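# Seat two bladed cores and a nosed core in mould

## Task

Place each of the two sand cores that have blades upright in a separate vacant square print of the mould, with the blades pointing down into the circular cavity. Then put the elongated core with the rounded nose flat in its seat, between the two cores already standing there. Release everything once it is all in place.

## Robot and tools

Robot: two six-joint arms, left_arm and right_arm, each with a parallel two-finger gripper. The scene frame has its origin on the table top midway between the arms, +z up, +x out over the table, and left_arm on the +y side. The names left and right are only labels, not image sides. Arm bases in the scene frame: left_arm at (-0.026, +0.288, 0) m, quat_wxyz (+0.996, 0, 0, +0.084); right_arm at (+0.013, -0.248, 0) m, quat_wxyz (+0.997, 0, 0, -0.077). The gripper fingers extend along its own +z and close along its y. The reported hand point sits between the pads, about 1 cm short of the fingertips; its printed value may be off, more so when reaching far.

execute_actions takes "actions": a list holding one action, one wait, or nothing. An empty list only fetches the state. An action is {"rows": [...], "steps": n}, n from 1 to 15 (default 15), each control step 1/30 s. Every row is applied for one step; if rows run out, the last is reused. A wait is {"steps": n} with n up to 300, counted from the previous result and including your reply time. Optional "pictures": false drops the camera images (cam_high 504x504, cam_left_wrist 616x616, cam_right_wrist 616x616). A call that breaks a rule is refused and nothing moves.

Each row is one flat list of 14 numbers, each in [-1, 1], always covering both arms: left_arm waist, shoulder, elbow, wrist pitch, wrist yaw, wrist roll, opening; then the same seven for right_arm. The six joint entries are offsets, not targets: they are added to the joint angles shown in the most recent result that lists them (before any such result, or for later calls within one reply, to where the arm is when the action begins), not to the preceding row. Scale: 1.0 equals 1.202 rad for waist, 1.258 shoulder, 1.238 elbow, 2.073 wrist pitch, 2.022 wrist yaw and wrist roll. Joint ranges (rad): waist -2.618 to 3.054, shoulder 0.000 to 3.142, elbow 0.000 to 3.142, wrist pitch -1.571 to 1.571, wrist yaw -1.571 to 1.571, wrist roll -2.094 to 2.094. Asking for more than 0.036 rad beyond a range end gets the call refused; the true end may sit 0.036 rad either way, and a target past it is clipped there, sometimes reported as "joint sent to its limit" (possibly about an earlier action). No such line does not prove there is room left. The opening entry is absolute, not an offset: +1 fully open, -1 closed.

Speed: each joint target is held within a set distance of the measured angle per step (0.202 rad waist, 0.258 shoulder, 0.238 elbow, 0.573 wrist pitch, 0.522 wrist yaw and roll), and if targets would put the gripper over 70 mm from where it is, all are pulled back proportionally. Large moves therefore take several actions. All zeros is not a pause: it drives back to the reference angles, and an arm may droop a little more each time. To keep an arm still, in a reply's first call send offsets that return it to the angles you want, zeros in later calls, and push the aim further if a joint keeps falling short. Between calls the arms keep heading to the last row until they have nearly stopped or a step is HELD; after that only a new action moves them on, though fingers finish opening or closing.

Result lines: the state line gives each gripper position (m) and quat_wxyz in the scene frame. Joint positions and Joint velocities list per arm the six joints (rad, rad/s) then the pad gap (m; 0.094 m is fully open). grip_measured is the finger opening on the command scale. To hold a part, command an opening below grip_measured, about 0.03 below for a firm grip, less for a gentle one; readings may be about 1 mm off per gripper. Pad force tops out near 50 to 62 N, lower on thin parts. HELD marks steps where your row was partly or wholly not sent; "joint command not followed" means the clearance check altered joint targets while the rest still ran. Joint torques are raw drive outputs with offsets and noise, unreliable as load signals. MOTOR HOT appears from 75 °C; at 90 °C the arm halts 10 s, at 100 °C it goes limp and falls (OVER-TEMPERATURE FAULT). Avoid long heavy holds.

zoom_image: {"camera": name, "region": [x0, y0, x1, y1]} in pixels of that camera's latest picture, top-left origin, at most 504 by 504. read_manual only returns licence texts. finished_scene: {"scene": current scene number}; it is final and grades the task, which must still hold.

Avoid: knocking or placing anything off the table, dropping or slipping parts, slamming or hard pushes, and arms bumping each other. Parts may be tugged briefly while held, or loose ones nudged, so recheck positions before letting go. Smooth, efficient motion is better.

Each tool is called after ">>>" as name([rows], argument=value, ...), one row to a line, values as JSON.

## Session

>>> execute_actions(actions=[])

>>> zoom_image(camera="cam_high", region=[0,0,504,504])

Scene clock: 0.00 s of 5400.00 s.
left_arm: end_effector_position=(+0.1982, +0.1103, +0.3042) grip_measured=+1.000 end_effector_quat_wxyz=(+0.444, +0.830, +0.305, +0.145) | right_arm: end_effector_position=(+0.2064, -0.5628, +0.1259) grip_measured=+1.000 end_effector_quat_wxyz=(+0.440, +0.053, +0.861, -0.248)
Joint positions: left_arm=[-0.615  0.95   1.178 -0.878  0.373  1.805  0.094] | right_arm=[-1.155  1.346  0.608  0.091 -0.625 -0.869  0.094]
Joint velocities: left_arm=[ 0.017  0.002  0.002  0.022 -0.007 -0.022  0.   ] | right_arm=[-0.007  0.007 -0.007 -0.051  0.037 -0.037  0.   ]
Joint torques (N m, as the arm reports them, + toward a larger angle): no reading

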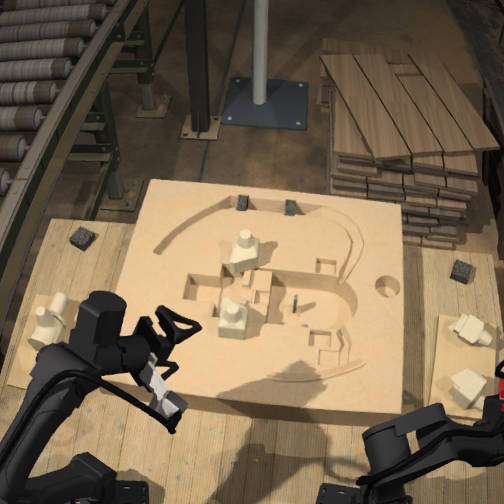

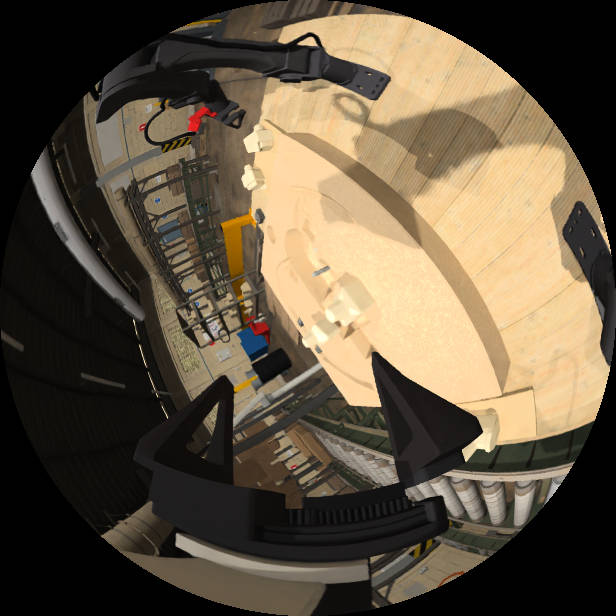

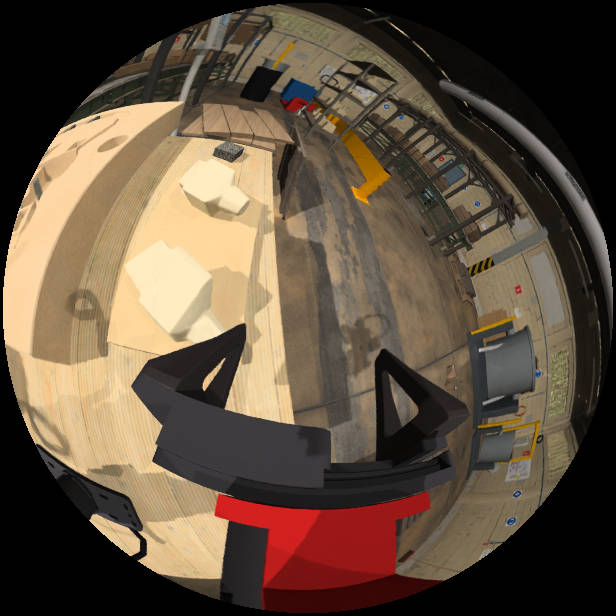

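Region (0, 0, 504, 504) of cam_high's 504x504 image, scaled by 1.000.

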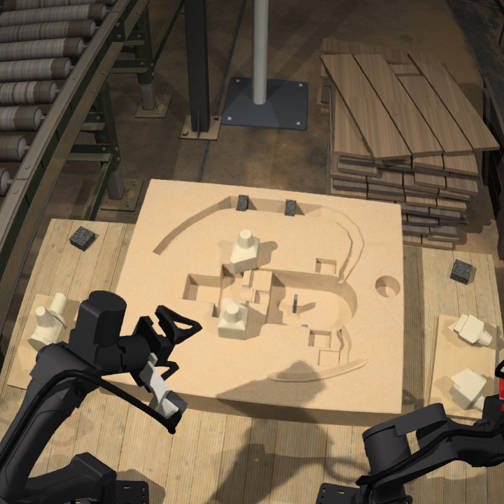

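>>> zoom_image(camera="cam_high", region=[170,220,380,390])

>>> zoom_image(camera="cam_high", region=[394,300,504,430])

>>> zoom_image(camera="cam_high", region=[0,280,110,400])

>>> zoom_image(camera="cam_right_wrist", region=[90,130,310,360])

Region (170, 220, 380, 390) of cam_high's 504x504 image, scaled by 2.400, with more detail than that image has; it fills the top 408 rows of this view, and the rest is white.

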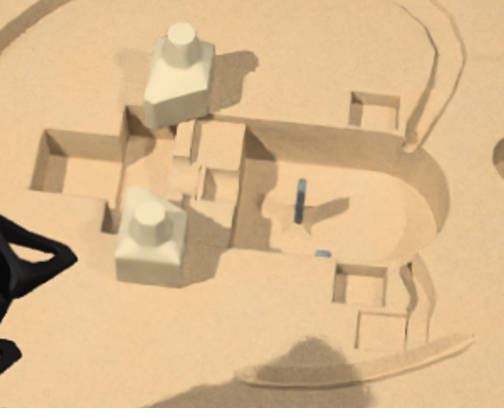

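Region (394, 300, 504, 430) of cam_high's 504x504 image, scaled by 3.877, with more detail than that image has; it fills the left 426 columns of this view, and the rest is white.

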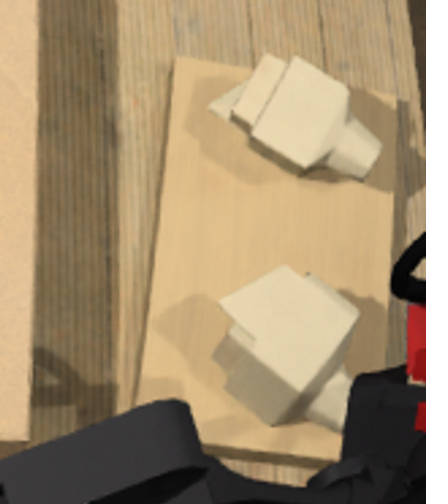

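Region (0, 280, 110, 400) of cam_high's 504x504 image, scaled by 4.200, with more detail than that image has; it fills the left 462 columns of this view, and the rest is white.

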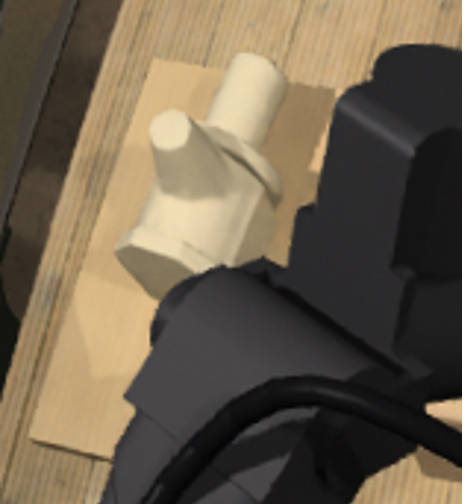

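Region (90, 130, 310, 360) of cam_right_wrist's 616x616 image, scaled by 2.191, with more detail than that image has; it fills the left 482 columns of this view, and the rest is white.

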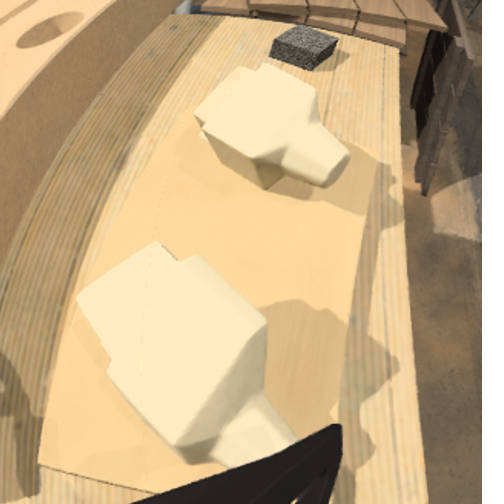

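>>> execute_actions([
  {"rows":[[0.4,0.2,0.3,-0.2,-0.184,-0.5,1,0,0,0.6,-0.3,0.309,0.43,1]]},
], pictures=false)

>>> execute_actions([
  {"steps":30},
], pictures=false)

Scene clock: 31.87 s of 5400.00 s.
left_arm: end_effector_position=(+0.2626, +0.2970, +0.2944) grip_measured=+1.000 end_effector_quat_wxyz=(+0.278, +0.386, +0.870, +0.127) | right_arm: end_effector_position=(+0.1318, -0.6599, +0.3391) grip_measured=+1.000 end_effector_quat_wxyz=(+0.430, +0.485, +0.685, -0.332)
Joint positions: left_arm=[-0.136  1.217  1.52  -1.252  0.012  0.865  0.094] | right_arm=[-1.151  1.336  1.358 -0.443 -0.03  -0.055  0.094]
Joint velocities: left_arm=[ 0.002 -0.012 -0.002 -0.139 -0.051 -0.403  0.   ] | right_arm=[-0.007 -0.037 -0.002 -0.256  0.139  0.286  0.   ]
Joint torques (N m, as the arm reports them, + toward a larger angle): left_arm=[ 0.21 -3.93  8.59  1.71  0.04 -0.09] | right_arm=[-0.43 -3.52  6.75  1.4   0.06  0.08]
Steps of this call (steps 1 to 90: nothing new was sent; then 28.37 s passed at rest; steps 91 to 105: all 15 steps of this action). Readings (joint positions):
91: left_arm=[-0.592 0.977 1.214 -0.939 0.346 1.742] | right_arm=[-1.151 1.346 0.644 -0.003 -0.552 -0.792]
92: left_arm=[-0.537 1.031 1.283 -1.018 0.296 1.657] | right_arm=[-1.150 1.354 0.707 -0.129 -0.451 -0.692]
94: left_arm=[-0.405 1.147 1.420 -1.099 0.200 1.471] | right_arm=[-1.151 1.363 0.844 -0.295 -0.283 -0.495]
98: left_arm=[-0.159 1.218 1.512 -1.161 0.067 1.103] | right_arm=[-1.151 1.363 1.130 -0.427 -0.122 -0.224]
105: the state above

Scene clock: 32.87 s of 5400.00 s.
left_arm: end_effector_position=(+0.2580, +0.2983, +0.2912) grip_measured=+1.000 end_effector_quat_wxyz=(+0.270, +0.359, +0.885, +0.118) | right_arm: end_effector_position=(+0.1259, -0.6541, +0.3218) grip_measured=+1.000 end_effector_quat_wxyz=(+0.407, +0.518, +0.686, -0.311)
Joint positions: left_arm=[-0.136  1.217  1.52  -1.274  0.004  0.803  0.094] | right_arm=[-1.151  1.339  1.358 -0.515 -0.006 -0.009  0.094]
Joint velocities: left_arm=[ 0.007  0.002 -0.002 -0.022 -0.022 -0.022  0.   ] | right_arm=[-0.022 -0.002  0.002  0.007  0.037 -0.022  0.   ]
Joint torques (N m, as the arm reports them, + toward a larger angle): left_arm=[ 0.18 -3.91  8.66  1.62 -0.01 -0.11] | right_arm=[-0.35 -3.89  6.67  1.72  0.06  0.1 ]
Steps of this call (steps 1 to 30: the robot went on to your last target). Readings (joint positions):
1: left_arm=[-0.136 1.217 1.520 -1.257 0.010 0.852] | right_arm=[-1.151 1.336 1.358 -0.453 -0.025 -0.046]
2: left_arm=[-0.136 1.217 1.520 -1.261 0.009 0.842] | right_arm=[-1.151 1.338 1.358 -0.467 -0.021 -0.038]
4: left_arm=[-0.136 1.217 1.520 -1.266 0.007 0.828] | right_arm=[-1.151 1.339 1.358 -0.488 -0.015 -0.027]
8: left_arm=[-0.136 1.217 1.520 -1.271 0.005 0.813] | right_arm=[-1.151 1.339 1.358 -0.506 -0.010 -0.016]
30: the state above
All arms were judged still, so your last target was given up. Only a new action makes them travel on or press farther. Fingers that are still opening or closing keep moving.

>>> execute_actions([
  {"rows":[[0.43,0.425,0.23,-0.135,0,-0.397,1,0.5,0.328,0.36,-0.5,0,0,1]]},
], pictures=false)

>>> execute_actions([
  {"steps":15},
])

Scene clock: 37.20 s of 5400.00 s.
left_arm: end_effector_position=(+0.2577, +0.4701, +0.1882) grip_measured=+1.000 end_effector_quat_wxyz=(+0.028, -0.254, +0.967, +0.012) | right_arm: end_effector_position=(+0.2903, -0.4715, +0.1874) grip_measured=+1.000 end_effector_quat_wxyz=(+0.072, +0.332, +0.940, -0.019)
Joint positions: left_arm=[ 0.393  1.79   1.79  -1.51  -0.006  0.05   0.094] | right_arm=[-0.534  1.775  1.758 -1.406 -0.013 -0.009  0.094]
Joint velocities: left_arm=[-0.071 -0.286  0.012 -0.242 -0.022 -0.3    0.   ] | right_arm=[ 0.398  0.007  0.173 -1.092 -0.154 -0.022  0.   ]
Joint torques (N m, as the arm reports them, + toward a larger angle): left_arm=[-0.76 -9.34  7.3   0.63  0.11 -0.04] | right_arm=[-3.85 -8.72  8.58  0.8   0.28 -0.01]
Steps of this call (steps 1 to 90: nothing new was sent; then 0.83 s passed at rest; steps 91 to 105: all 15 steps of this action). Readings (joint positions):
91: left_arm=[-0.107 1.254 1.566 -1.336 0.020 0.727] | right_arm=[-1.135 1.359 1.391 -0.576 0.004 -0.009]
92: left_arm=[-0.045 1.320 1.655 -1.409 0.025 0.629] | right_arm=[-1.101 1.400 1.452 -0.656 0.010 -0.009]
94: left_arm=[0.082 1.457 1.769 -1.425 0.022 0.456] | right_arm=[-1.009 1.507 1.576 -0.790 0.009 -0.009]
98: left_arm=[0.280 1.688 1.790 -1.445 0.018 0.231] | right_arm=[-0.824 1.692 1.729 -1.026 0.006 -0.009]
105: the state above

Scene clock: 37.70 s of 5400.00 s.
left_arm: end_effector_position=(+0.2495, +0.4642, +0.1968) grip_measured=+1.000 end_effector_quat_wxyz=(+0.027, -0.273, +0.961, +0.011) | right_arm: end_effector_position=(+0.2657, -0.4552, +0.1895) grip_measured=+1.000 end_effector_quat_wxyz=(+0.018, +0.337, +0.941, -0.001)
Joint positions: left_arm=[ 0.391  1.761  1.79  -1.542 -0.006  0.007  0.094] | right_arm=[-0.542  1.775  1.777 -1.539 -0.011 -0.009  0.094]
Joint velocities: left_arm=[ 0.002 -0.002 -0.007 -0.007  0.037 -0.066  0.   ] | right_arm=[-0.007 -0.007  0.012 -0.022 -0.037  0.007  0.   ]
Joint torques (N m, as the arm reports them, + toward a larger angle): left_arm=[-0.97 -8.1   7.25  0.6   0.11 -0.06] | right_arm=[-0.64 -8.46  7.62  0.27  0.05  0.  ]
Steps of this call (steps 1 to 15: the robot went on to your last target). Readings (joint positions):
1: left_arm=[0.392 1.780 1.790 -1.517 -0.006 0.041] | right_arm=[-0.527 1.775 1.765 -1.439 -0.015 -0.009]
2: left_arm=[0.391 1.772 1.790 -1.523 -0.006 0.034] | right_arm=[-0.528 1.775 1.771 -1.462 -0.015 -0.009]
4: left_arm=[0.391 1.763 1.790 -1.533 -0.006 0.023] | right_arm=[-0.536 1.775 1.777 -1.493 -0.014 -0.009]
8: left_arm=[0.391 1.761 1.790 -1.539 -0.006 0.013] | right_arm=[-0.542 1.775 1.777 -1.524 -0.011 -0.009]
15: the state above

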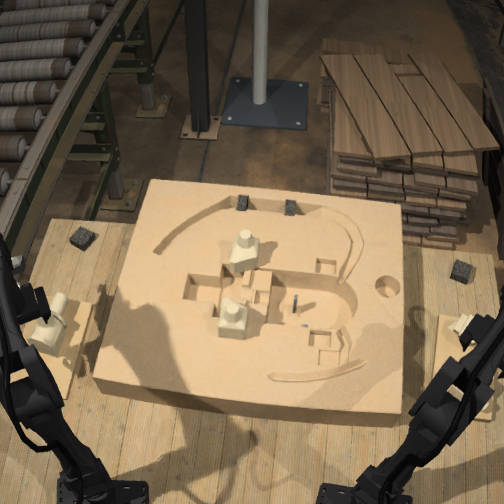

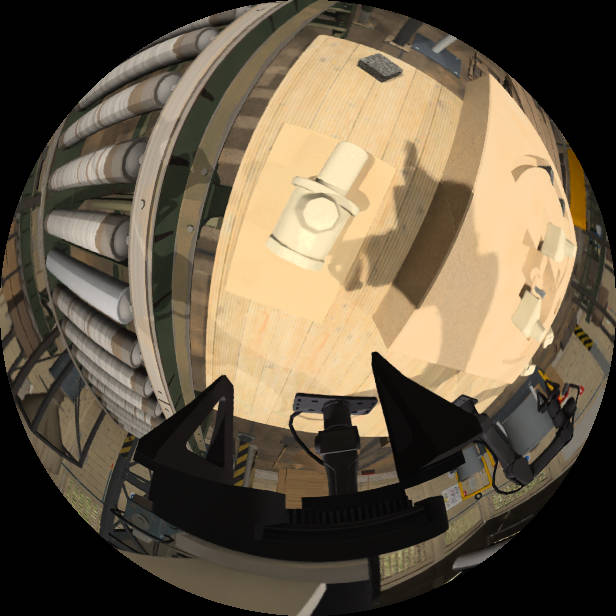

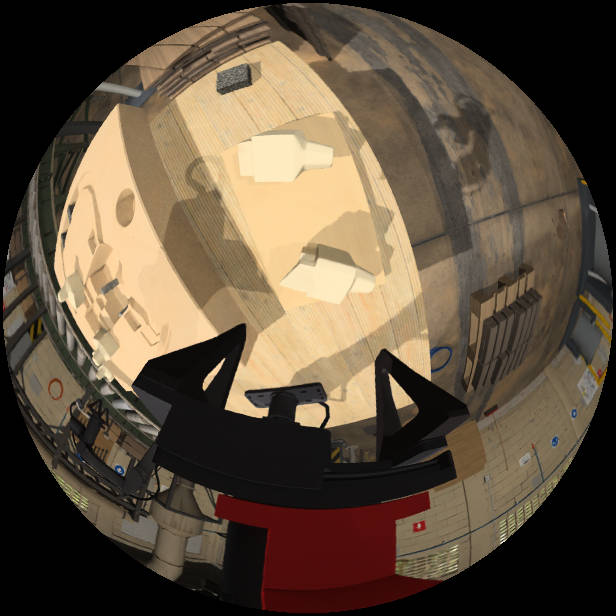

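>>> execute_actions([
  {"rows":[[-0.01,0.06,0.08,0,0,0.1,1,0.15,0,0,0,0,0,1],[-0.02,0.12,0.15,0,0,0.2,1,0.3,0,0,0,0,0,1],[-0.02,0.12,0.15,0,0,0.2,1,0.3,0,0,0,0,0,1],[-0.03,0.19,0.22,0,0,0.3,1,0.5,0,0,0,0,0,1],[-0.03,0.19,0.22,0,0,0.3,1,0.5,0,0,0,0,0,1],[-0.04,0.26,0.29,0,0,0.3,1,0.7,0,0,0,0,0,1],[-0.04,0.26,0.29,0,0,0.3,1,0.7,0,0,0,0,0,1],[-0.05,0.325,0.345,-0.012,0,0.303,1,0.8,-0.02,0.03,0,0,0,1]]},
], pictures=false)

>>> execute_actions([
  {"steps":20},
])

Scene clock: 62.97 s of 5400.00 s.
left_arm: end_effector_position=(+0.3416, +0.4950, +0.1393) grip_measured=+1.000 end_effector_quat_wxyz=(+0.001, +0.038, +0.999, +0.005) | right_arm: end_effector_position=(+0.3355, -0.1572, +0.1928) grip_measured=+1.000 end_effector_quat_wxyz=(+0.033, -0.135, +0.990, +0.013)
Joint positions: left_arm=[ 0.337  2.196  2.176 -1.545 -0.007  0.583  0.094] | right_arm=[ 0.417  1.775  1.789 -1.516 -0.018 -0.008  0.094]
Joint velocities: left_arm=[-0.022  0.002 -0.012 -0.095  0.022  0.183  0.   ] | right_arm=[ 1.087  0.017 -0.007  0.037 -0.198  0.007  0.   ]
Joint torques (N m, as the arm reports them, + toward a larger angle): left_arm=[ -0.46 -13.04   9.24   0.45   0.02   0.08] | right_arm=[-6.14 -8.61  7.6   0.27  0.47  0.  ]
Steps of this call (steps 1 to 15: the robot went on to your last target; steps 16 to 90: nothing new was sent; then 21.77 s passed at rest; steps 91 to 105: all 15 steps of this action). Readings (joint positions):
91: left_arm=[0.391 1.771 1.804 -1.552 -0.006 0.036] | right_arm=[-0.524 1.775 1.777 -1.542 -0.002 -0.008]
92: left_arm=[0.391 1.799 1.847 -1.569 -0.007 0.101] | right_arm=[-0.485 1.775 1.777 -1.542 0.007 -0.008]
94: left_arm=[0.384 1.875 1.948 -1.567 -0.007 0.243] | right_arm=[-0.357 1.775 1.777 -1.535 0.008 -0.008]
98: left_arm=[0.359 2.057 2.123 -1.549 -0.007 0.461] | right_arm=[-0.063 1.775 1.778 -1.523 0.001 -0.008]
105: the state above

Scene clock: 63.63 s of 5400.00 s.
left_arm: end_effector_position=(+0.3396, +0.4939, +0.1436) grip_measured=+1.000 end_effector_quat_wxyz=(+0.002, +0.054, +0.999, +0.005) | right_arm: end_effector_position=(+0.3316, -0.1553, +0.1926) grip_measured=+1.000 end_effector_quat_wxyz=(+0.027, -0.139, +0.990, +0.012)
Joint positions: left_arm=[ 0.337  2.186  2.176 -1.553 -0.007  0.614  0.094] | right_arm=[ 0.426  1.775  1.789 -1.529 -0.016 -0.008  0.094]
Joint velocities: left_arm=[-0.002  0.002 -0.002 -0.022  0.095  0.066  0.   ] | right_arm=[ 0.012 -0.017  0.002 -0.037 -0.022 -0.095  0.   ]
Joint torques (N m, as the arm reports them, + toward a larger angle): left_arm=[ -0.51 -12.18   9.33   0.44   0.02   0.05] | right_arm=[-0.6  -8.7   7.74  0.33  0.05 -0.02]
Steps of this call (steps 1 to 20: the robot went on to your last target). Readings (joint positions):
1: left_arm=[0.337 2.194 2.176 -1.546 -0.007 0.589] | right_arm=[0.443 1.775 1.789 -1.517 -0.024 -0.008]
2: left_arm=[0.337 2.192 2.176 -1.547 -0.007 0.594] | right_arm=[0.452 1.775 1.789 -1.519 -0.027 -0.008]
4: left_arm=[0.337 2.187 2.176 -1.550 -0.007 0.602] | right_arm=[0.443 1.775 1.789 -1.523 -0.025 -0.008]
8: left_arm=[0.337 2.186 2.176 -1.552 -0.007 0.609] | right_arm=[0.426 1.775 1.789 -1.527 -0.018 -0.008]
20: the state above

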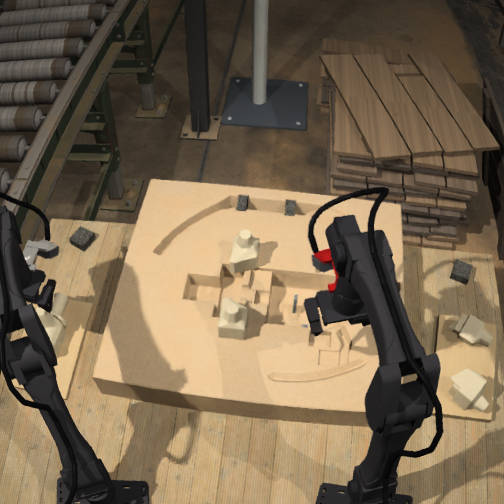

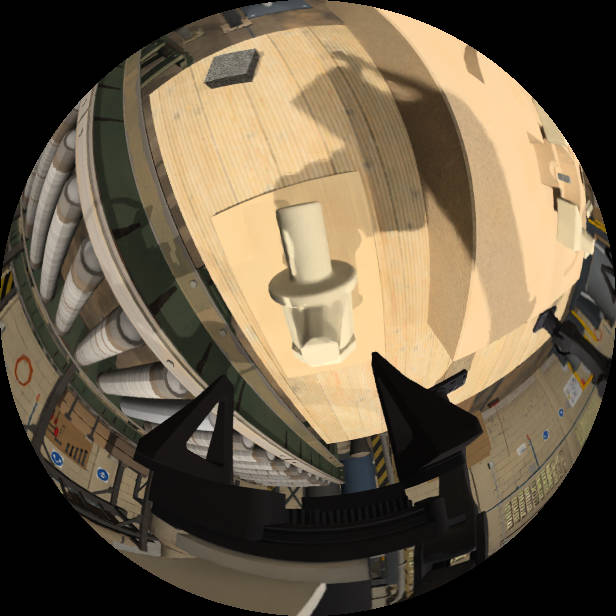

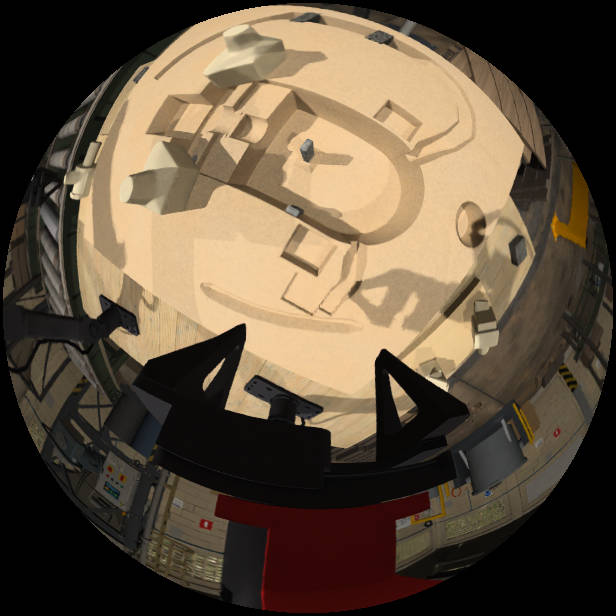

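>>> execute_actions([
  {"rows":[[-0.013,-0.01,-0.03,0.013,0,0,1,0,0,0,0,0,0,1],[-0.013,-0.02,-0.06,0.026,0,0,1,0,0,0,0,0,0,1],[-0.013,-0.03,-0.09,0.04,0,0,1,0,0,0,0,0,0,1],[-0.013,-0.04,-0.112,0.052,0,0,1,0,0,0,0,0,0,1]]},
])

>>> zoom_image(camera="cam_right_wrist", region=[110,20,480,340])

Scene clock: 78.87 s of 5400.00 s.
left_arm: end_effector_position=(+0.3371, +0.4926, +0.1245) grip_measured=+1.000 end_effector_quat_wxyz=(+0.000, +0.054, +0.999, +0.004) | right_arm: end_effector_position=(+0.3315, -0.1553, +0.1926) grip_measured=+1.000 end_effector_quat_wxyz=(+0.027, -0.139, +0.990, +0.012)
Joint positions: left_arm=[ 0.337  2.157  2.054 -1.462 -0.007  0.615  0.094] | right_arm=[ 0.426  1.775  1.789 -1.529 -0.016 -0.008  0.094]
Joint velocities: left_arm=[-0.012 -0.007  0.002  0.037  0.007 -0.051  0.   ] | right_arm=[-0.002 -0.002 -0.012 -0.051 -0.037 -0.007  0.   ]
Joint torques (N m, as the arm reports them, + toward a larger angle): left_arm=[ -1.44 -12.47   4.84   0.72   0.01   0.01] | right_arm=[-0.02 -6.95  5.97  0.43 -0.02  0.01]
Steps of this call (steps 1 to 15: the robot went on to your last target; steps 16 to 90: nothing new was sent; then 11.73 s passed at rest; steps 91 to 105: all 15 steps of this action). Readings (joint positions):
91: left_arm=[0.337 2.186 2.174 -1.551 -0.007 0.615] | right_arm=[0.426 1.775 1.789 -1.529 -0.016 -0.008]
92: left_arm=[0.337 2.182 2.162 -1.541 -0.007 0.615] | right_arm=[0.426 1.775 1.789 -1.529 -0.016 -0.008]
94: left_arm=[0.337 2.165 2.110 -1.511 -0.007 0.615] | right_arm=[0.426 1.775 1.789 -1.529 -0.016 -0.008]
98: left_arm=[0.337 2.157 2.056 -1.486 -0.007 0.615] | right_arm=[0.426 1.775 1.789 -1.529 -0.016 -0.008]
105: the state above

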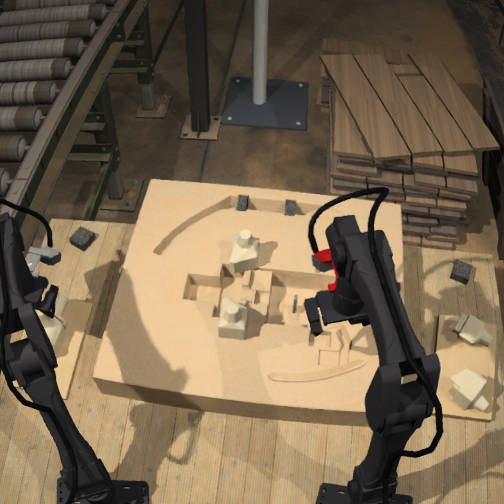

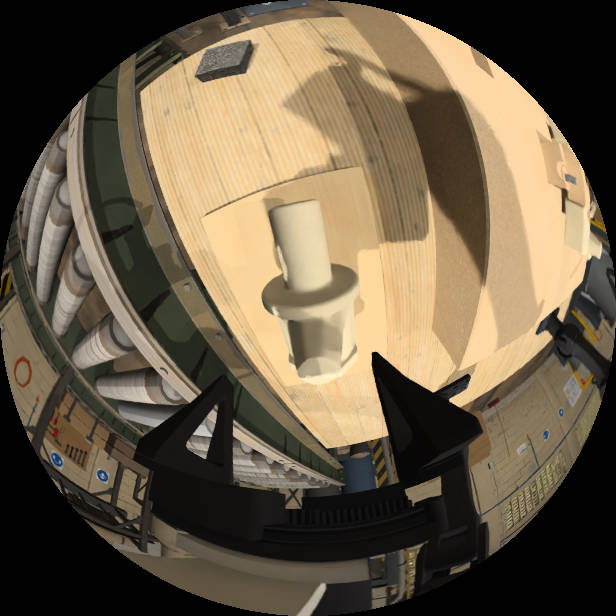

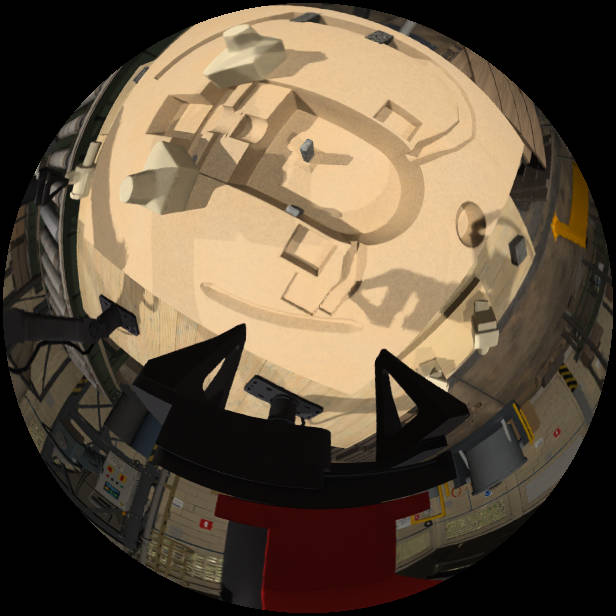

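Region (110, 20, 480, 340) of cam_right_wrist's 616x616 image, scaled by 1.362, with more detail than that image has; it fills the top 436 rows of this view, and the rest is white.

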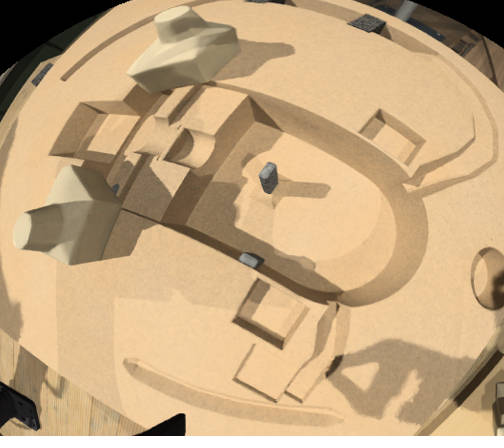

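>>> execute_actions([
  {"rows":[[-0.024,-0.01,-0.03,0.015,0,0,0.4,0,0,0,0,0,0,1],[-0.024,-0.015,-0.06,0.03,0,0,0.4,0,0,0,0,0,0,1],[-0.024,-0.02,-0.09,0.045,0,0,0.4,0,0,0,0,0,0,1],[-0.024,-0.03,-0.12,0.06,0,0,0.4,0,0,0,0,0,0,1],[-0.024,-0.038,-0.152,0.072,0,0,0.4,0,0,0,0,0,0,1]]},
])

Scene clock: 87.27 s of 5400.00 s.
left_arm: end_effector_position=(+0.3332, +0.4806, +0.0917) grip_measured=+0.402 end_effector_quat_wxyz=(-0.008, +0.065, +0.998, -0.001) | right_arm: end_effector_position=(+0.3315, -0.1553, +0.1926) grip_measured=+1.000 end_effector_quat_wxyz=(+0.027, -0.139, +0.990, +0.012)
Joint positions: left_arm=[ 0.315  2.127  1.877 -1.335 -0.008  0.615  0.066] | right_arm=[ 0.426  1.775  1.789 -1.529 -0.016 -0.008  0.094]
Joint velocities: left_arm=[-0.002  0.002 -0.002  0.037 -0.007  0.022 -0.001] | right_arm=[ 0.002 -0.017 -0.002 -0.007 -0.037  0.022  0.   ]
Joint torques (N m, as the arm reports them, + toward a larger angle): left_arm=[ -0.74 -11.9    5.28   0.7    0.     0.01] | right_arm=[ 0.01 -6.93  5.98  0.42 -0.03 -0.01]
Steps of this call (steps 1 to 15: the robot went on to your last target; steps 16 to 90: nothing new was sent; then 4.90 s passed at rest; steps 91 to 105: all 15 steps of this action). Readings (joint positions):
91: left_arm=[0.335 2.157 2.051 -1.454 -0.007 0.615] | right_arm=[0.426 1.775 1.789 -1.529 -0.016 -0.008]
92: left_arm=[0.333 2.154 2.040 -1.444 -0.008 0.615] | right_arm=[0.426 1.775 1.789 -1.529 -0.016 -0.008]
94: left_arm=[0.325 2.140 1.988 -1.410 -0.008 0.615] | right_arm=[0.426 1.775 1.789 -1.529 -0.016 -0.008]
98: left_arm=[0.316 2.127 1.888 -1.366 -0.008 0.615] | right_arm=[0.426 1.775 1.789 -1.529 -0.016 -0.008]
105: the state above

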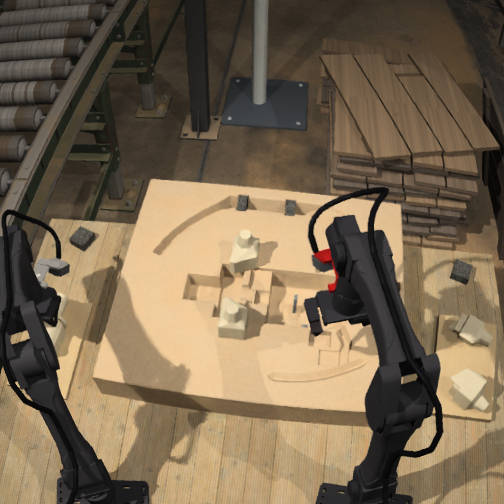

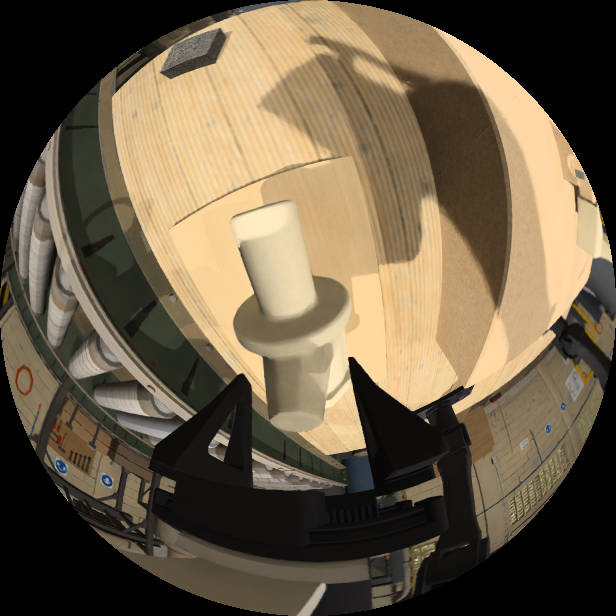

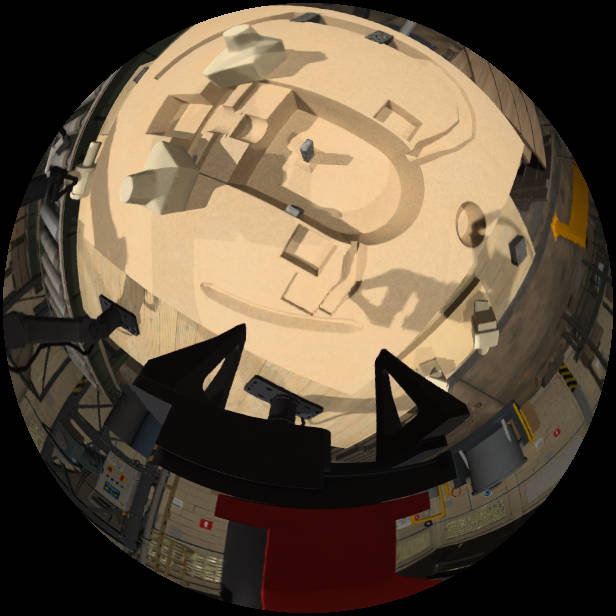

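>>> execute_actions([
  {"rows":[[0.018,0,0,0.008,0,0,0.2,0,0,0,0,0,0,1],[0.018,0,0,0.008,0,0,0.1,0,0,0,0,0,0,1],[0.018,0,0,0.008,0,0,0,0,0,0,0,0,0,1],[0.018,0,0,0.008,0,0,-0.1,0,0,0,0,0,0,1],[0.018,0,0,0.008,0,0,-0.2,0,0,0,0,0,0,1],[0.018,0,0,0.008,0,0,-0.25,0,0,0,0,0,0,1],[0.018,0,0,0.008,0,0,-0.3,0,0,0,0,0,0,1],[0.018,0,0,0.008,0,0,-0.35,0,0,0,0,0,0,1],[0.018,0,0,0.008,0,0,-0.4,0,0,0,0,0,0,1]]},
])

Scene clock: 92.80 s of 5400.00 s.
left_arm: end_effector_position=(+0.3342, +0.4826, +0.0917) grip_measured=-0.224 end_effector_quat_wxyz=(-0.003, +0.062, +0.998, -0.002) | right_arm: end_effector_position=(+0.3315, -0.1553, +0.1926) grip_measured=+1.000 end_effector_quat_wxyz=(+0.027, -0.139, +0.990, +0.012)
Joint positions: left_arm=[ 0.322  2.127  1.877 -1.328 -0.001  0.615  0.036] | right_arm=[ 0.426  1.775  1.789 -1.529 -0.016 -0.008  0.094]
Joint velocities: left_arm=[ 0.002 -0.007 -0.017  0.066 -0.037 -0.081 -0.   ] | right_arm=[ 0.002 -0.002 -0.012 -0.037 -0.037 -0.007  0.   ]
Joint torques (N m, as the arm reports them, + toward a larger angle): left_arm=[  1.55 -10.56   6.12   0.67  -0.04   0.01] | right_arm=[-0.01 -6.93  5.98  0.42 -0.02  0.01]
Steps of this call (steps 1 to 15: the robot went on to your last target; steps 16 to 90: nothing new was sent; then 2.03 s passed at rest; steps 91 to 105: all 15 steps of this action). Readings (joint positions):
91: left_arm=[0.316 2.127 1.877 -1.325 -0.008 0.615] | right_arm=[0.426 1.775 1.789 -1.529 -0.016 -0.008]
92: left_arm=[0.317 2.127 1.877 -1.325 -0.008 0.615] | right_arm=[0.426 1.775 1.789 -1.529 -0.016 -0.008]
94: left_arm=[0.322 2.127 1.877 -1.327 -0.001 0.615] | right_arm=[0.426 1.775 1.789 -1.529 -0.016 -0.008]
98: left_arm=[0.322 2.127 1.877 -1.328 -0.001 0.615] | right_arm=[0.426 1.775 1.789 -1.529 -0.016 -0.008]
105: the state above

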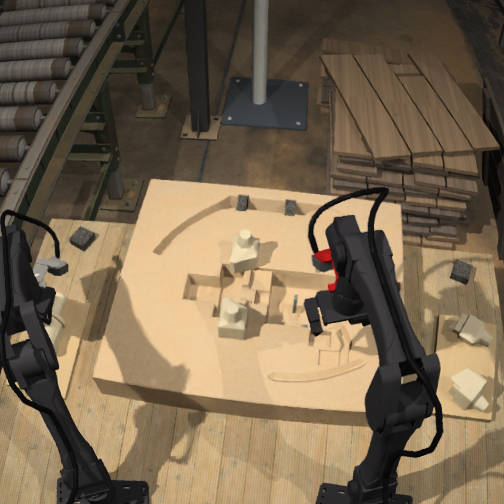

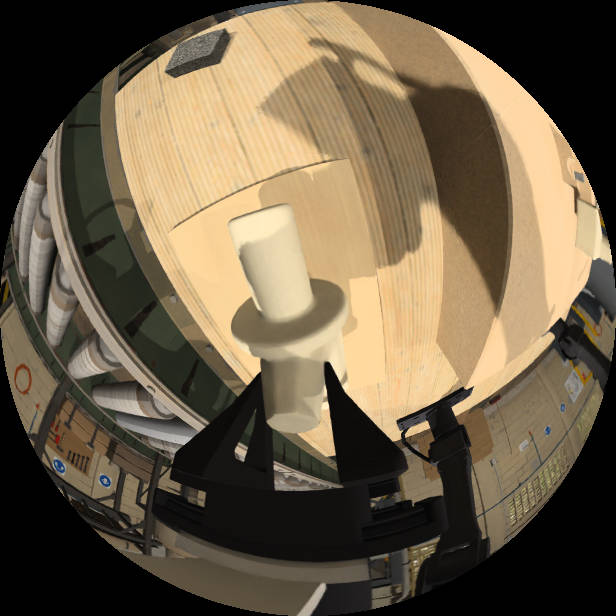

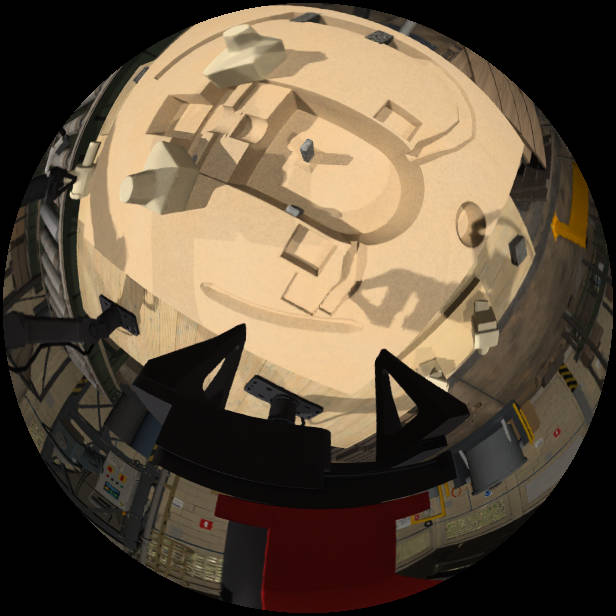

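>>> execute_actions([
  {"rows":[[0,-0.02,0.02,-0.01,0,0,-0.27,-0.05,0,0,0,0,0,1],[0,-0.03,0.035,-0.02,0,0,-0.27,-0.1,0,0,0,0,0,1],[0,-0.04,0.05,-0.03,0,0,-0.27,-0.15,0,0,0,0,0,1],[0,-0.05,0.065,-0.04,0,0,-0.27,-0.2,0,0,0,0,0,1],[0,-0.06,0.08,-0.05,0,0,-0.27,-0.26,0,0,0,0,0,1],[0,-0.075,0.095,-0.06,0,0,-0.27,-0.32,0,0,0,0,0,1],[0,-0.09,0.11,-0.07,0,0,-0.27,-0.38,0,0,0,0,0,1],[0,-0.105,0.12,-0.08,0,0,-0.27,-0.44,0,0,0,0,0,1],[0,-0.12,0.13,-0.09,0,0,-0.27,-0.5,0,0,0,0,0,1],[0,-0.14,0.14,-0.1,0,0,-0.27,-0.56,0,0,0,0,0,1],[0,-0.16,0.15,-0.11,0,0,-0.27,-0.62,0,0,0,0,0,1],[0,-0.18,0.16,-0.115,0,0,-0.27,-0.68,0,0,0,0,0,1],[0,-0.2,0.17,-0.115,0,0,-0.27,-0.74,0,0,0,0,0,1],[0,-0.2,0.17,-0.115,0,0,-0.27,-0.8,0,0,0,0,0,1]]},
], pictures=false)

>>> execute_actions([
  {"rows":[[-0.04,-0.02,0.03,0,0,0.02,-0.27,0,0,0,0,0,0,1],[-0.08,-0.02,0.03,0,0,0.04,-0.27,0,0,0,0,0,0,1],[-0.12,-0.02,0.03,0,0,0.06,-0.27,0,0,0,0,0,0,1],[-0.16,-0.02,0.03,0,0,0.08,-0.27,0,0,0,0,0,0,1],[-0.2,-0.02,0.03,0,0,0.1,-0.27,0,0,0,0,0,0,1],[-0.24,-0.02,0.03,0,0,0.12,-0.27,0,0,0,0,0,0,1],[-0.28,-0.02,0.03,0,0,0.14,-0.27,0,0,0,0,0,0,1],[-0.32,-0.02,0.03,0,0,0.16,-0.27,0,0,0,0,0,0,1],[-0.36,-0.02,0.03,0,0,0.18,-0.27,0,0,0,0,0,0,1],[-0.4,-0.02,0.03,0,0,0.2,-0.27,0,0,0,0,0,0,1],[-0.44,-0.02,0.03,0,0,0.22,-0.27,0,0,0,0,0,0,1],[-0.48,-0.02,0.03,0,0,0.24,-0.27,0,0,0,0,0,0,1],[-0.5,-0.02,0.03,0,0,0.26,-0.27,0,0,0,0,0,0,1],[-0.52,-0.02,0.03,0,0,0.28,-0.27,0,0,0,0,0,0,1],[-0.54,-0.02,0.03,0,0,0.3,-0.27,0,0,0,0,0,0,1]]},
], pictures=false)

>>> execute_actions([
  {"steps":20},
])

Scene clock: 119.50 s of 5400.00 s.
left_arm: end_effector_position=(+0.3172, +0.4736, +0.1932) grip_measured=-0.224 end_effector_quat_wxyz=(+0.054, +0.062, +0.996, +0.034) | right_arm: end_effector_position=(+0.2902, -0.4400, +0.1930) grip_measured=+1.000 end_effector_quat_wxyz=(+0.040, +0.300, +0.953, -0.004)
Joint positions: left_arm=[ 0.322  1.952  2.018 -1.508 -0.001  0.615  0.036] | right_arm=[-0.464  1.775  1.789 -1.506 -0.017 -0.008  0.094]
Joint velocities: left_arm=[-0.022 -0.691  0.403 -0.447 -0.066  0.037 -0.   ] | right_arm=[-1.868 -0.027 -0.022  0.007  0.154  0.022  0.   ]
Joint torques (N m, as the arm reports them, + toward a larger angle): left_arm=[  0.04 -11.89   9.9    0.88   0.02   0.  ] | right_arm=[ 3.83 -6.9   6.02  0.23 -0.3   0.  ]
Steps of this call (steps 1 to 15: the robot went on to your last target; steps 16 to 90: nothing new was sent; then 23.20 s passed at rest; steps 91 to 105: all 15 steps of this action). Readings (joint positions):
91: left_arm=[0.322 2.127 1.877 -1.328 -0.001 0.615] | right_arm=[0.420 1.775 1.789 -1.529 -0.018 -0.008]
92: left_arm=[0.322 2.126 1.877 -1.328 -0.001 0.615] | right_arm=[0.404 1.775 1.789 -1.529 -0.023 -0.008]
94: left_arm=[0.322 2.126 1.884 -1.341 -0.001 0.615] | right_arm=[0.323 1.775 1.789 -1.529 -0.030 -0.008]
98: left_arm=[0.322 2.105 1.930 -1.405 -0.001 0.615] | right_arm=[0.050 1.775 1.789 -1.517 -0.028 -0.008]
105: the state above

Scene clock: 120.00 s of 5400.00 s.
left_arm: end_effector_position=(+0.3671, +0.2365, +0.1923) grip_measured=-0.224 end_effector_quat_wxyz=(+0.063, +0.557, +0.827, +0.030) | right_arm: end_effector_position=(+0.2897, -0.4411, +0.1930) grip_measured=+1.000 end_effector_quat_wxyz=(+0.040, +0.300, +0.953, -0.007)
Joint positions: left_arm=[-0.302  1.969  2.037 -1.5    0.003  1.053  0.036] | right_arm=[-0.464  1.775  1.789 -1.505 -0.01  -0.008  0.094]
Joint velocities: left_arm=[-1.004  0.012 -0.002 -0.051  0.315  1.092  0.001] | right_arm=[-0.002 -0.012  0.007 -0.022  0.037  0.037  0.   ]
Joint torques (N m, as the arm reports them, + toward a larger angle): left_arm=[  3.63 -12.73   7.57   0.81  -0.5   -0.02] | right_arm=[-0.03 -6.97  5.96  0.45 -0.09 -0.01]
Steps of this call (steps 1 to 15: all 15 steps of this action). Readings (joint positions):
1: left_arm=[0.319 1.933 2.027 -1.517 -0.003 0.620] | right_arm=[-0.510 1.775 1.789 -1.505 -0.005 -0.008]
2: left_arm=[0.308 1.919 2.034 -1.520 -0.012 0.632] | right_arm=[-0.529 1.775 1.789 -1.505 0.005 -0.008]
4: left_arm=[0.256 1.912 2.037 -1.520 -0.041 0.671] | right_arm=[-0.513 1.775 1.789 -1.505 0.006 -0.008]
8: left_arm=[0.061 1.946 2.037 -1.519 -0.053 0.787] | right_arm=[-0.465 1.775 1.789 -1.505 -0.008 -0.008]
15: the state above

Scene clock: 120.67 s of 5400.00 s.
left_arm: end_effector_position=(+0.3622, +0.2273, +0.1919) grip_measured=-0.224 end_effector_quat_wxyz=(+0.052, +0.634, +0.771, +0.034) | right_arm: end_effector_position=(+0.2897, -0.4411, +0.1930) grip_measured=+1.000 end_effector_quat_wxyz=(+0.040, +0.300, +0.953, -0.007)
Joint positions: left_arm=[-0.331  1.969  2.037 -1.514 -0.007  1.216  0.036] | right_arm=[-0.464  1.775  1.789 -1.505 -0.01  -0.008  0.094]
Joint velocities: left_arm=[ 0.002 -0.007  0.012  0.022 -0.066  0.022 -0.   ] | right_arm=[-0.012  0.012 -0.032  0.066  0.037  0.022  0.   ]
Joint torques (N m, as the arm reports them, + toward a larger angle): left_arm=[  0.41 -12.52   7.5    0.94   0.07   0.06] | right_arm=[-0.01 -6.99  6.06  0.45 -0.1  -0.01]
Steps of this call (steps 1 to 20: the robot went on to your last target). Readings (joint positions):
1: left_arm=[-0.332 1.969 2.037 -1.500 0.016 1.087] | right_arm=[-0.464 1.775 1.789 -1.505 -0.010 -0.008]
2: left_arm=[-0.351 1.969 2.037 -1.501 0.027 1.114] | right_arm=[-0.464 1.775 1.789 -1.505 -0.010 -0.008]
4: left_arm=[-0.364 1.969 2.037 -1.506 0.043 1.153] | right_arm=[-0.464 1.775 1.789 -1.505 -0.010 -0.008]
8: left_arm=[-0.345 1.969 2.037 -1.513 0.020 1.191] | right_arm=[-0.464 1.775 1.789 -1.505 -0.010 -0.008]
20: the state above

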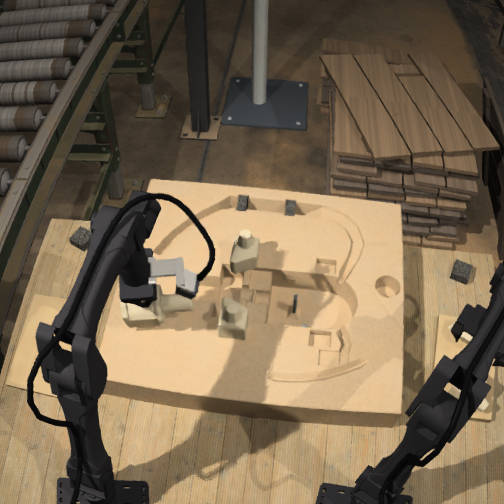

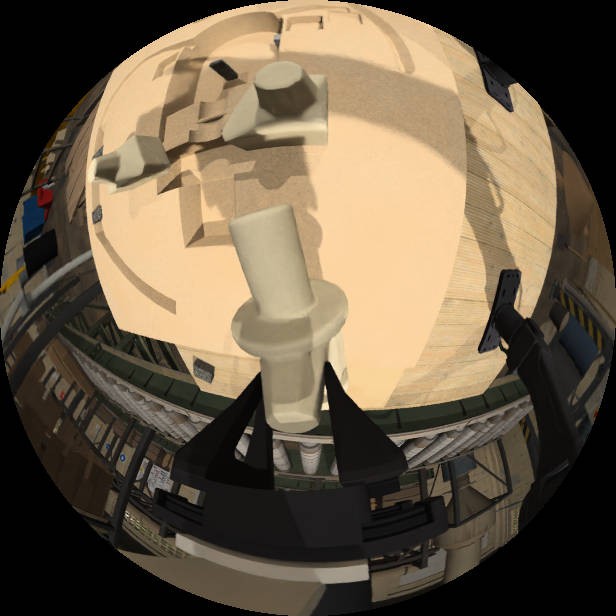

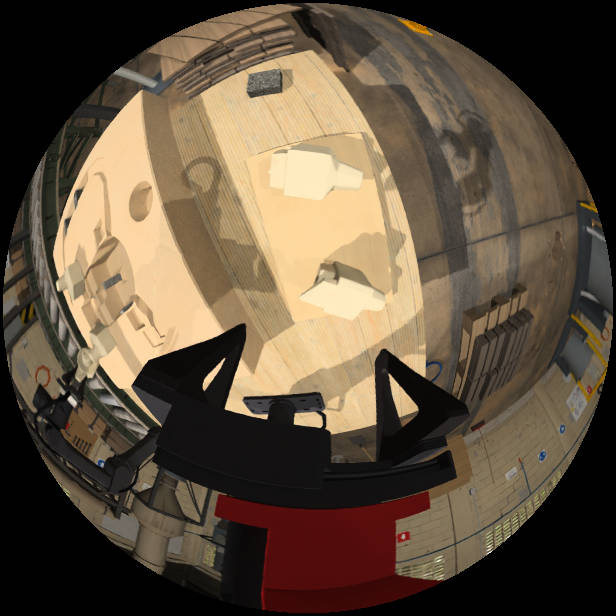

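>>> execute_actions([
  {"rows":[[0,-0.03,0.01,-0.005,0,0.01,-0.27,0,0,0,0,0,0,1],[0,-0.04,0.0,-0.01,0,0.02,-0.27,0,0,0,0,0,0,1],[0,-0.05,-0.01,-0.015,0,0.03,-0.27,0,0,0,0,0,0,1],[0,-0.06,-0.02,-0.02,0,0.03,-0.27,0,0,0,0,0,0,1],[0,-0.065,-0.03,-0.02,0,0.03,-0.27,0,0,0,0,0,0,1],[0,-0.07,-0.04,-0.02,0,0.03,-0.27,0,0,0,0,0,0,1],[0,-0.07,-0.05,-0.02,0,0.03,-0.27,0,0,0,0,0,0,1],[0,-0.07,-0.06,-0.02,0,0.03,-0.27,0,0,0,0,0,0,1],[0,-0.07,-0.07,-0.02,0,0.03,-0.27,0,0,0,0,0,0,1],[0,-0.07,-0.08,-0.02,0,0.03,-0.27,0,0,0,0,0,0,1]]},
])

>>> zoom_image(camera="cam_high", region=[80,220,300,420])

Scene clock: 156.87 s of 5400.00 s.
left_arm: end_effector_position=(+0.3299, +0.2326, +0.1822) grip_measured=-0.224 end_effector_quat_wxyz=(+0.010, +0.656, +0.755, +0.010) | right_arm: end_effector_position=(+0.2897, -0.4411, +0.1930) grip_measured=+1.000 end_effector_quat_wxyz=(+0.040, +0.300, +0.953, -0.007)
Joint positions: left_arm=[-0.331  1.918  1.933 -1.557 -0.007  1.27   0.036] | right_arm=[-0.464  1.775  1.789 -1.505 -0.01  -0.008  0.094]
Joint velocities: left_arm=[ 0.002  0.002 -0.032 -0.007  0.022 -0.007  0.001] | right_arm=[-0.007 -0.007 -0.017 -0.051 -0.007  0.007  0.   ]
Joint torques (N m, as the arm reports them, + toward a larger angle): left_arm=[  0.07 -11.76   6.64   0.67   0.02   0.04] | right_arm=[ 0.   -6.96  5.98  0.46 -0.02 -0.02]
Steps of this call (steps 1 to 15: the robot went on to your last target; steps 16 to 90: nothing new was sent; then 32.70 s passed at rest; steps 91 to 105: all 15 steps of this action). Readings (joint positions):
91: left_arm=[-0.331 1.969 2.037 -1.515 -0.007 1.220] | right_arm=[-0.464 1.775 1.789 -1.505 -0.010 -0.008]
92: left_arm=[-0.331 1.969 2.037 -1.517 -0.007 1.225] | right_arm=[-0.464 1.775 1.789 -1.505 -0.010 -0.008]
94: left_arm=[-0.331 1.962 2.026 -1.519 -0.007 1.241] | right_arm=[-0.464 1.775 1.789 -1.505 -0.010 -0.008]
98: left_arm=[-0.331 1.930 1.982 -1.536 -0.007 1.260] | right_arm=[-0.464 1.775 1.789 -1.505 -0.010 -0.008]
105: the state above

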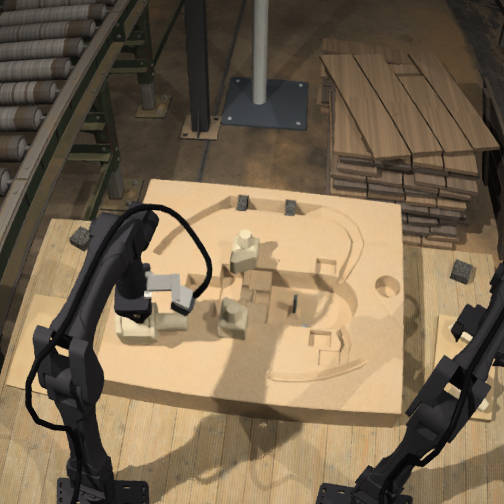

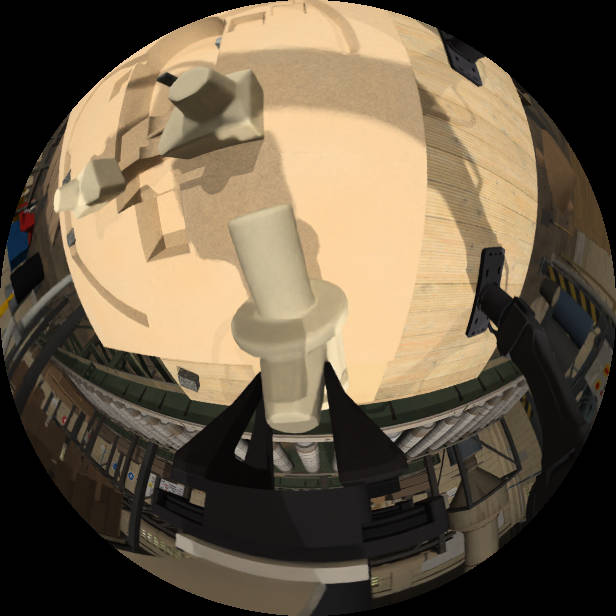

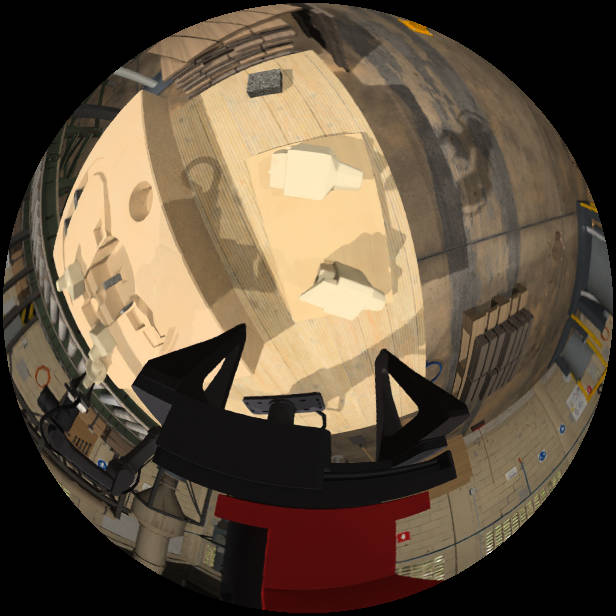

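Region (80, 220, 300, 420) of cam_high's 504x504 image, scaled by 2.291, with more detail than that image has; it fills the top 458 rows of this view, and the rest is white.

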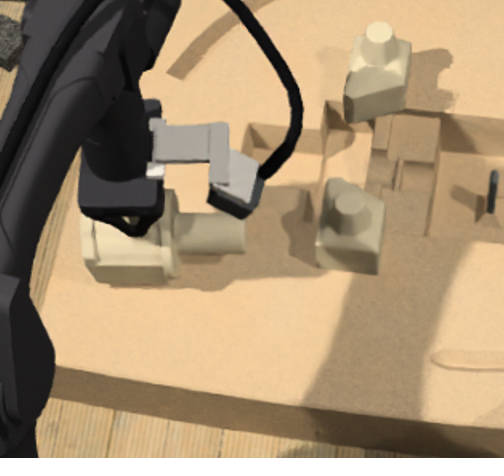

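>>> execute_actions([
  {"rows":[[0,0,-0.005,0.005,0,0,-0.27,0,0,0,0,0,0,1],[0,0,-0.01,0.01,0,0,-0.27,0,0,0,0,0,0,1],[0,0.005,-0.02,0.015,0,0,-0.27,0,0,0,0,0,0,1],[0,0.01,-0.03,0.015,0,0,-0.27,0,0,0,0,0,0,1],[0,0.015,-0.035,0.02,0,0,-0.27,0,0,0,0,0,0,1],[0,0.015,-0.04,0.02,0,0,-0.27,0,0,0,0,0,0,1]]},
], pictures=false)

Scene clock: 163.57 s of 5400.00 s.
left_arm: end_effector_position=(+0.3314, +0.2289, +0.1666) grip_measured=-0.224 end_effector_quat_wxyz=(+0.000, +0.660, +0.751, +0.003) | right_arm: end_effector_position=(+0.2897, -0.4411, +0.1930) grip_measured=+1.000 end_effector_quat_wxyz=(+0.040, +0.300, +0.953, -0.007)
Joint positions: left_arm=[-0.339  1.939  1.899 -1.528 -0.004  1.272  0.036] | right_arm=[-0.464  1.775  1.789 -1.505 -0.01  -0.008  0.094]
Joint velocities: left_arm=[-0.002  0.002  0.007 -0.037 -0.051 -0.022  0.   ] | right_arm=[-0.002 -0.002 -0.017 -0.007 -0.007 -0.081  0.   ]
Joint torques (N m, as the arm reports them, + toward a larger angle): left_arm=[ 0.9  -9.12  4.74  0.75 -0.01 -0.04] | right_arm=[-0.02 -6.92  6.01  0.44 -0.01  0.01]
Steps of this call (steps 1 to 15: the robot went on to your last target; steps 16 to 90: nothing new was sent; then 3.20 s passed at rest; steps 91 to 105: all 15 steps of this action). Readings (joint positions):
91: left_arm=[-0.339 1.922 1.922 -1.544 -0.006 1.272] | right_arm=[-0.464 1.775 1.789 -1.505 -0.010 -0.008]
92: left_arm=[-0.339 1.923 1.922 -1.544 -0.006 1.272] | right_arm=[-0.464 1.775 1.789 -1.505 -0.010 -0.008]
94: left_arm=[-0.339 1.928 1.918 -1.541 -0.006 1.272] | right_arm=[-0.464 1.775 1.789 -1.505 -0.010 -0.008]
98: left_arm=[-0.339 1.939 1.899 -1.528 -0.004 1.272] | right_arm=[-0.464 1.775 1.789 -1.505 -0.010 -0.008]
105: the state above


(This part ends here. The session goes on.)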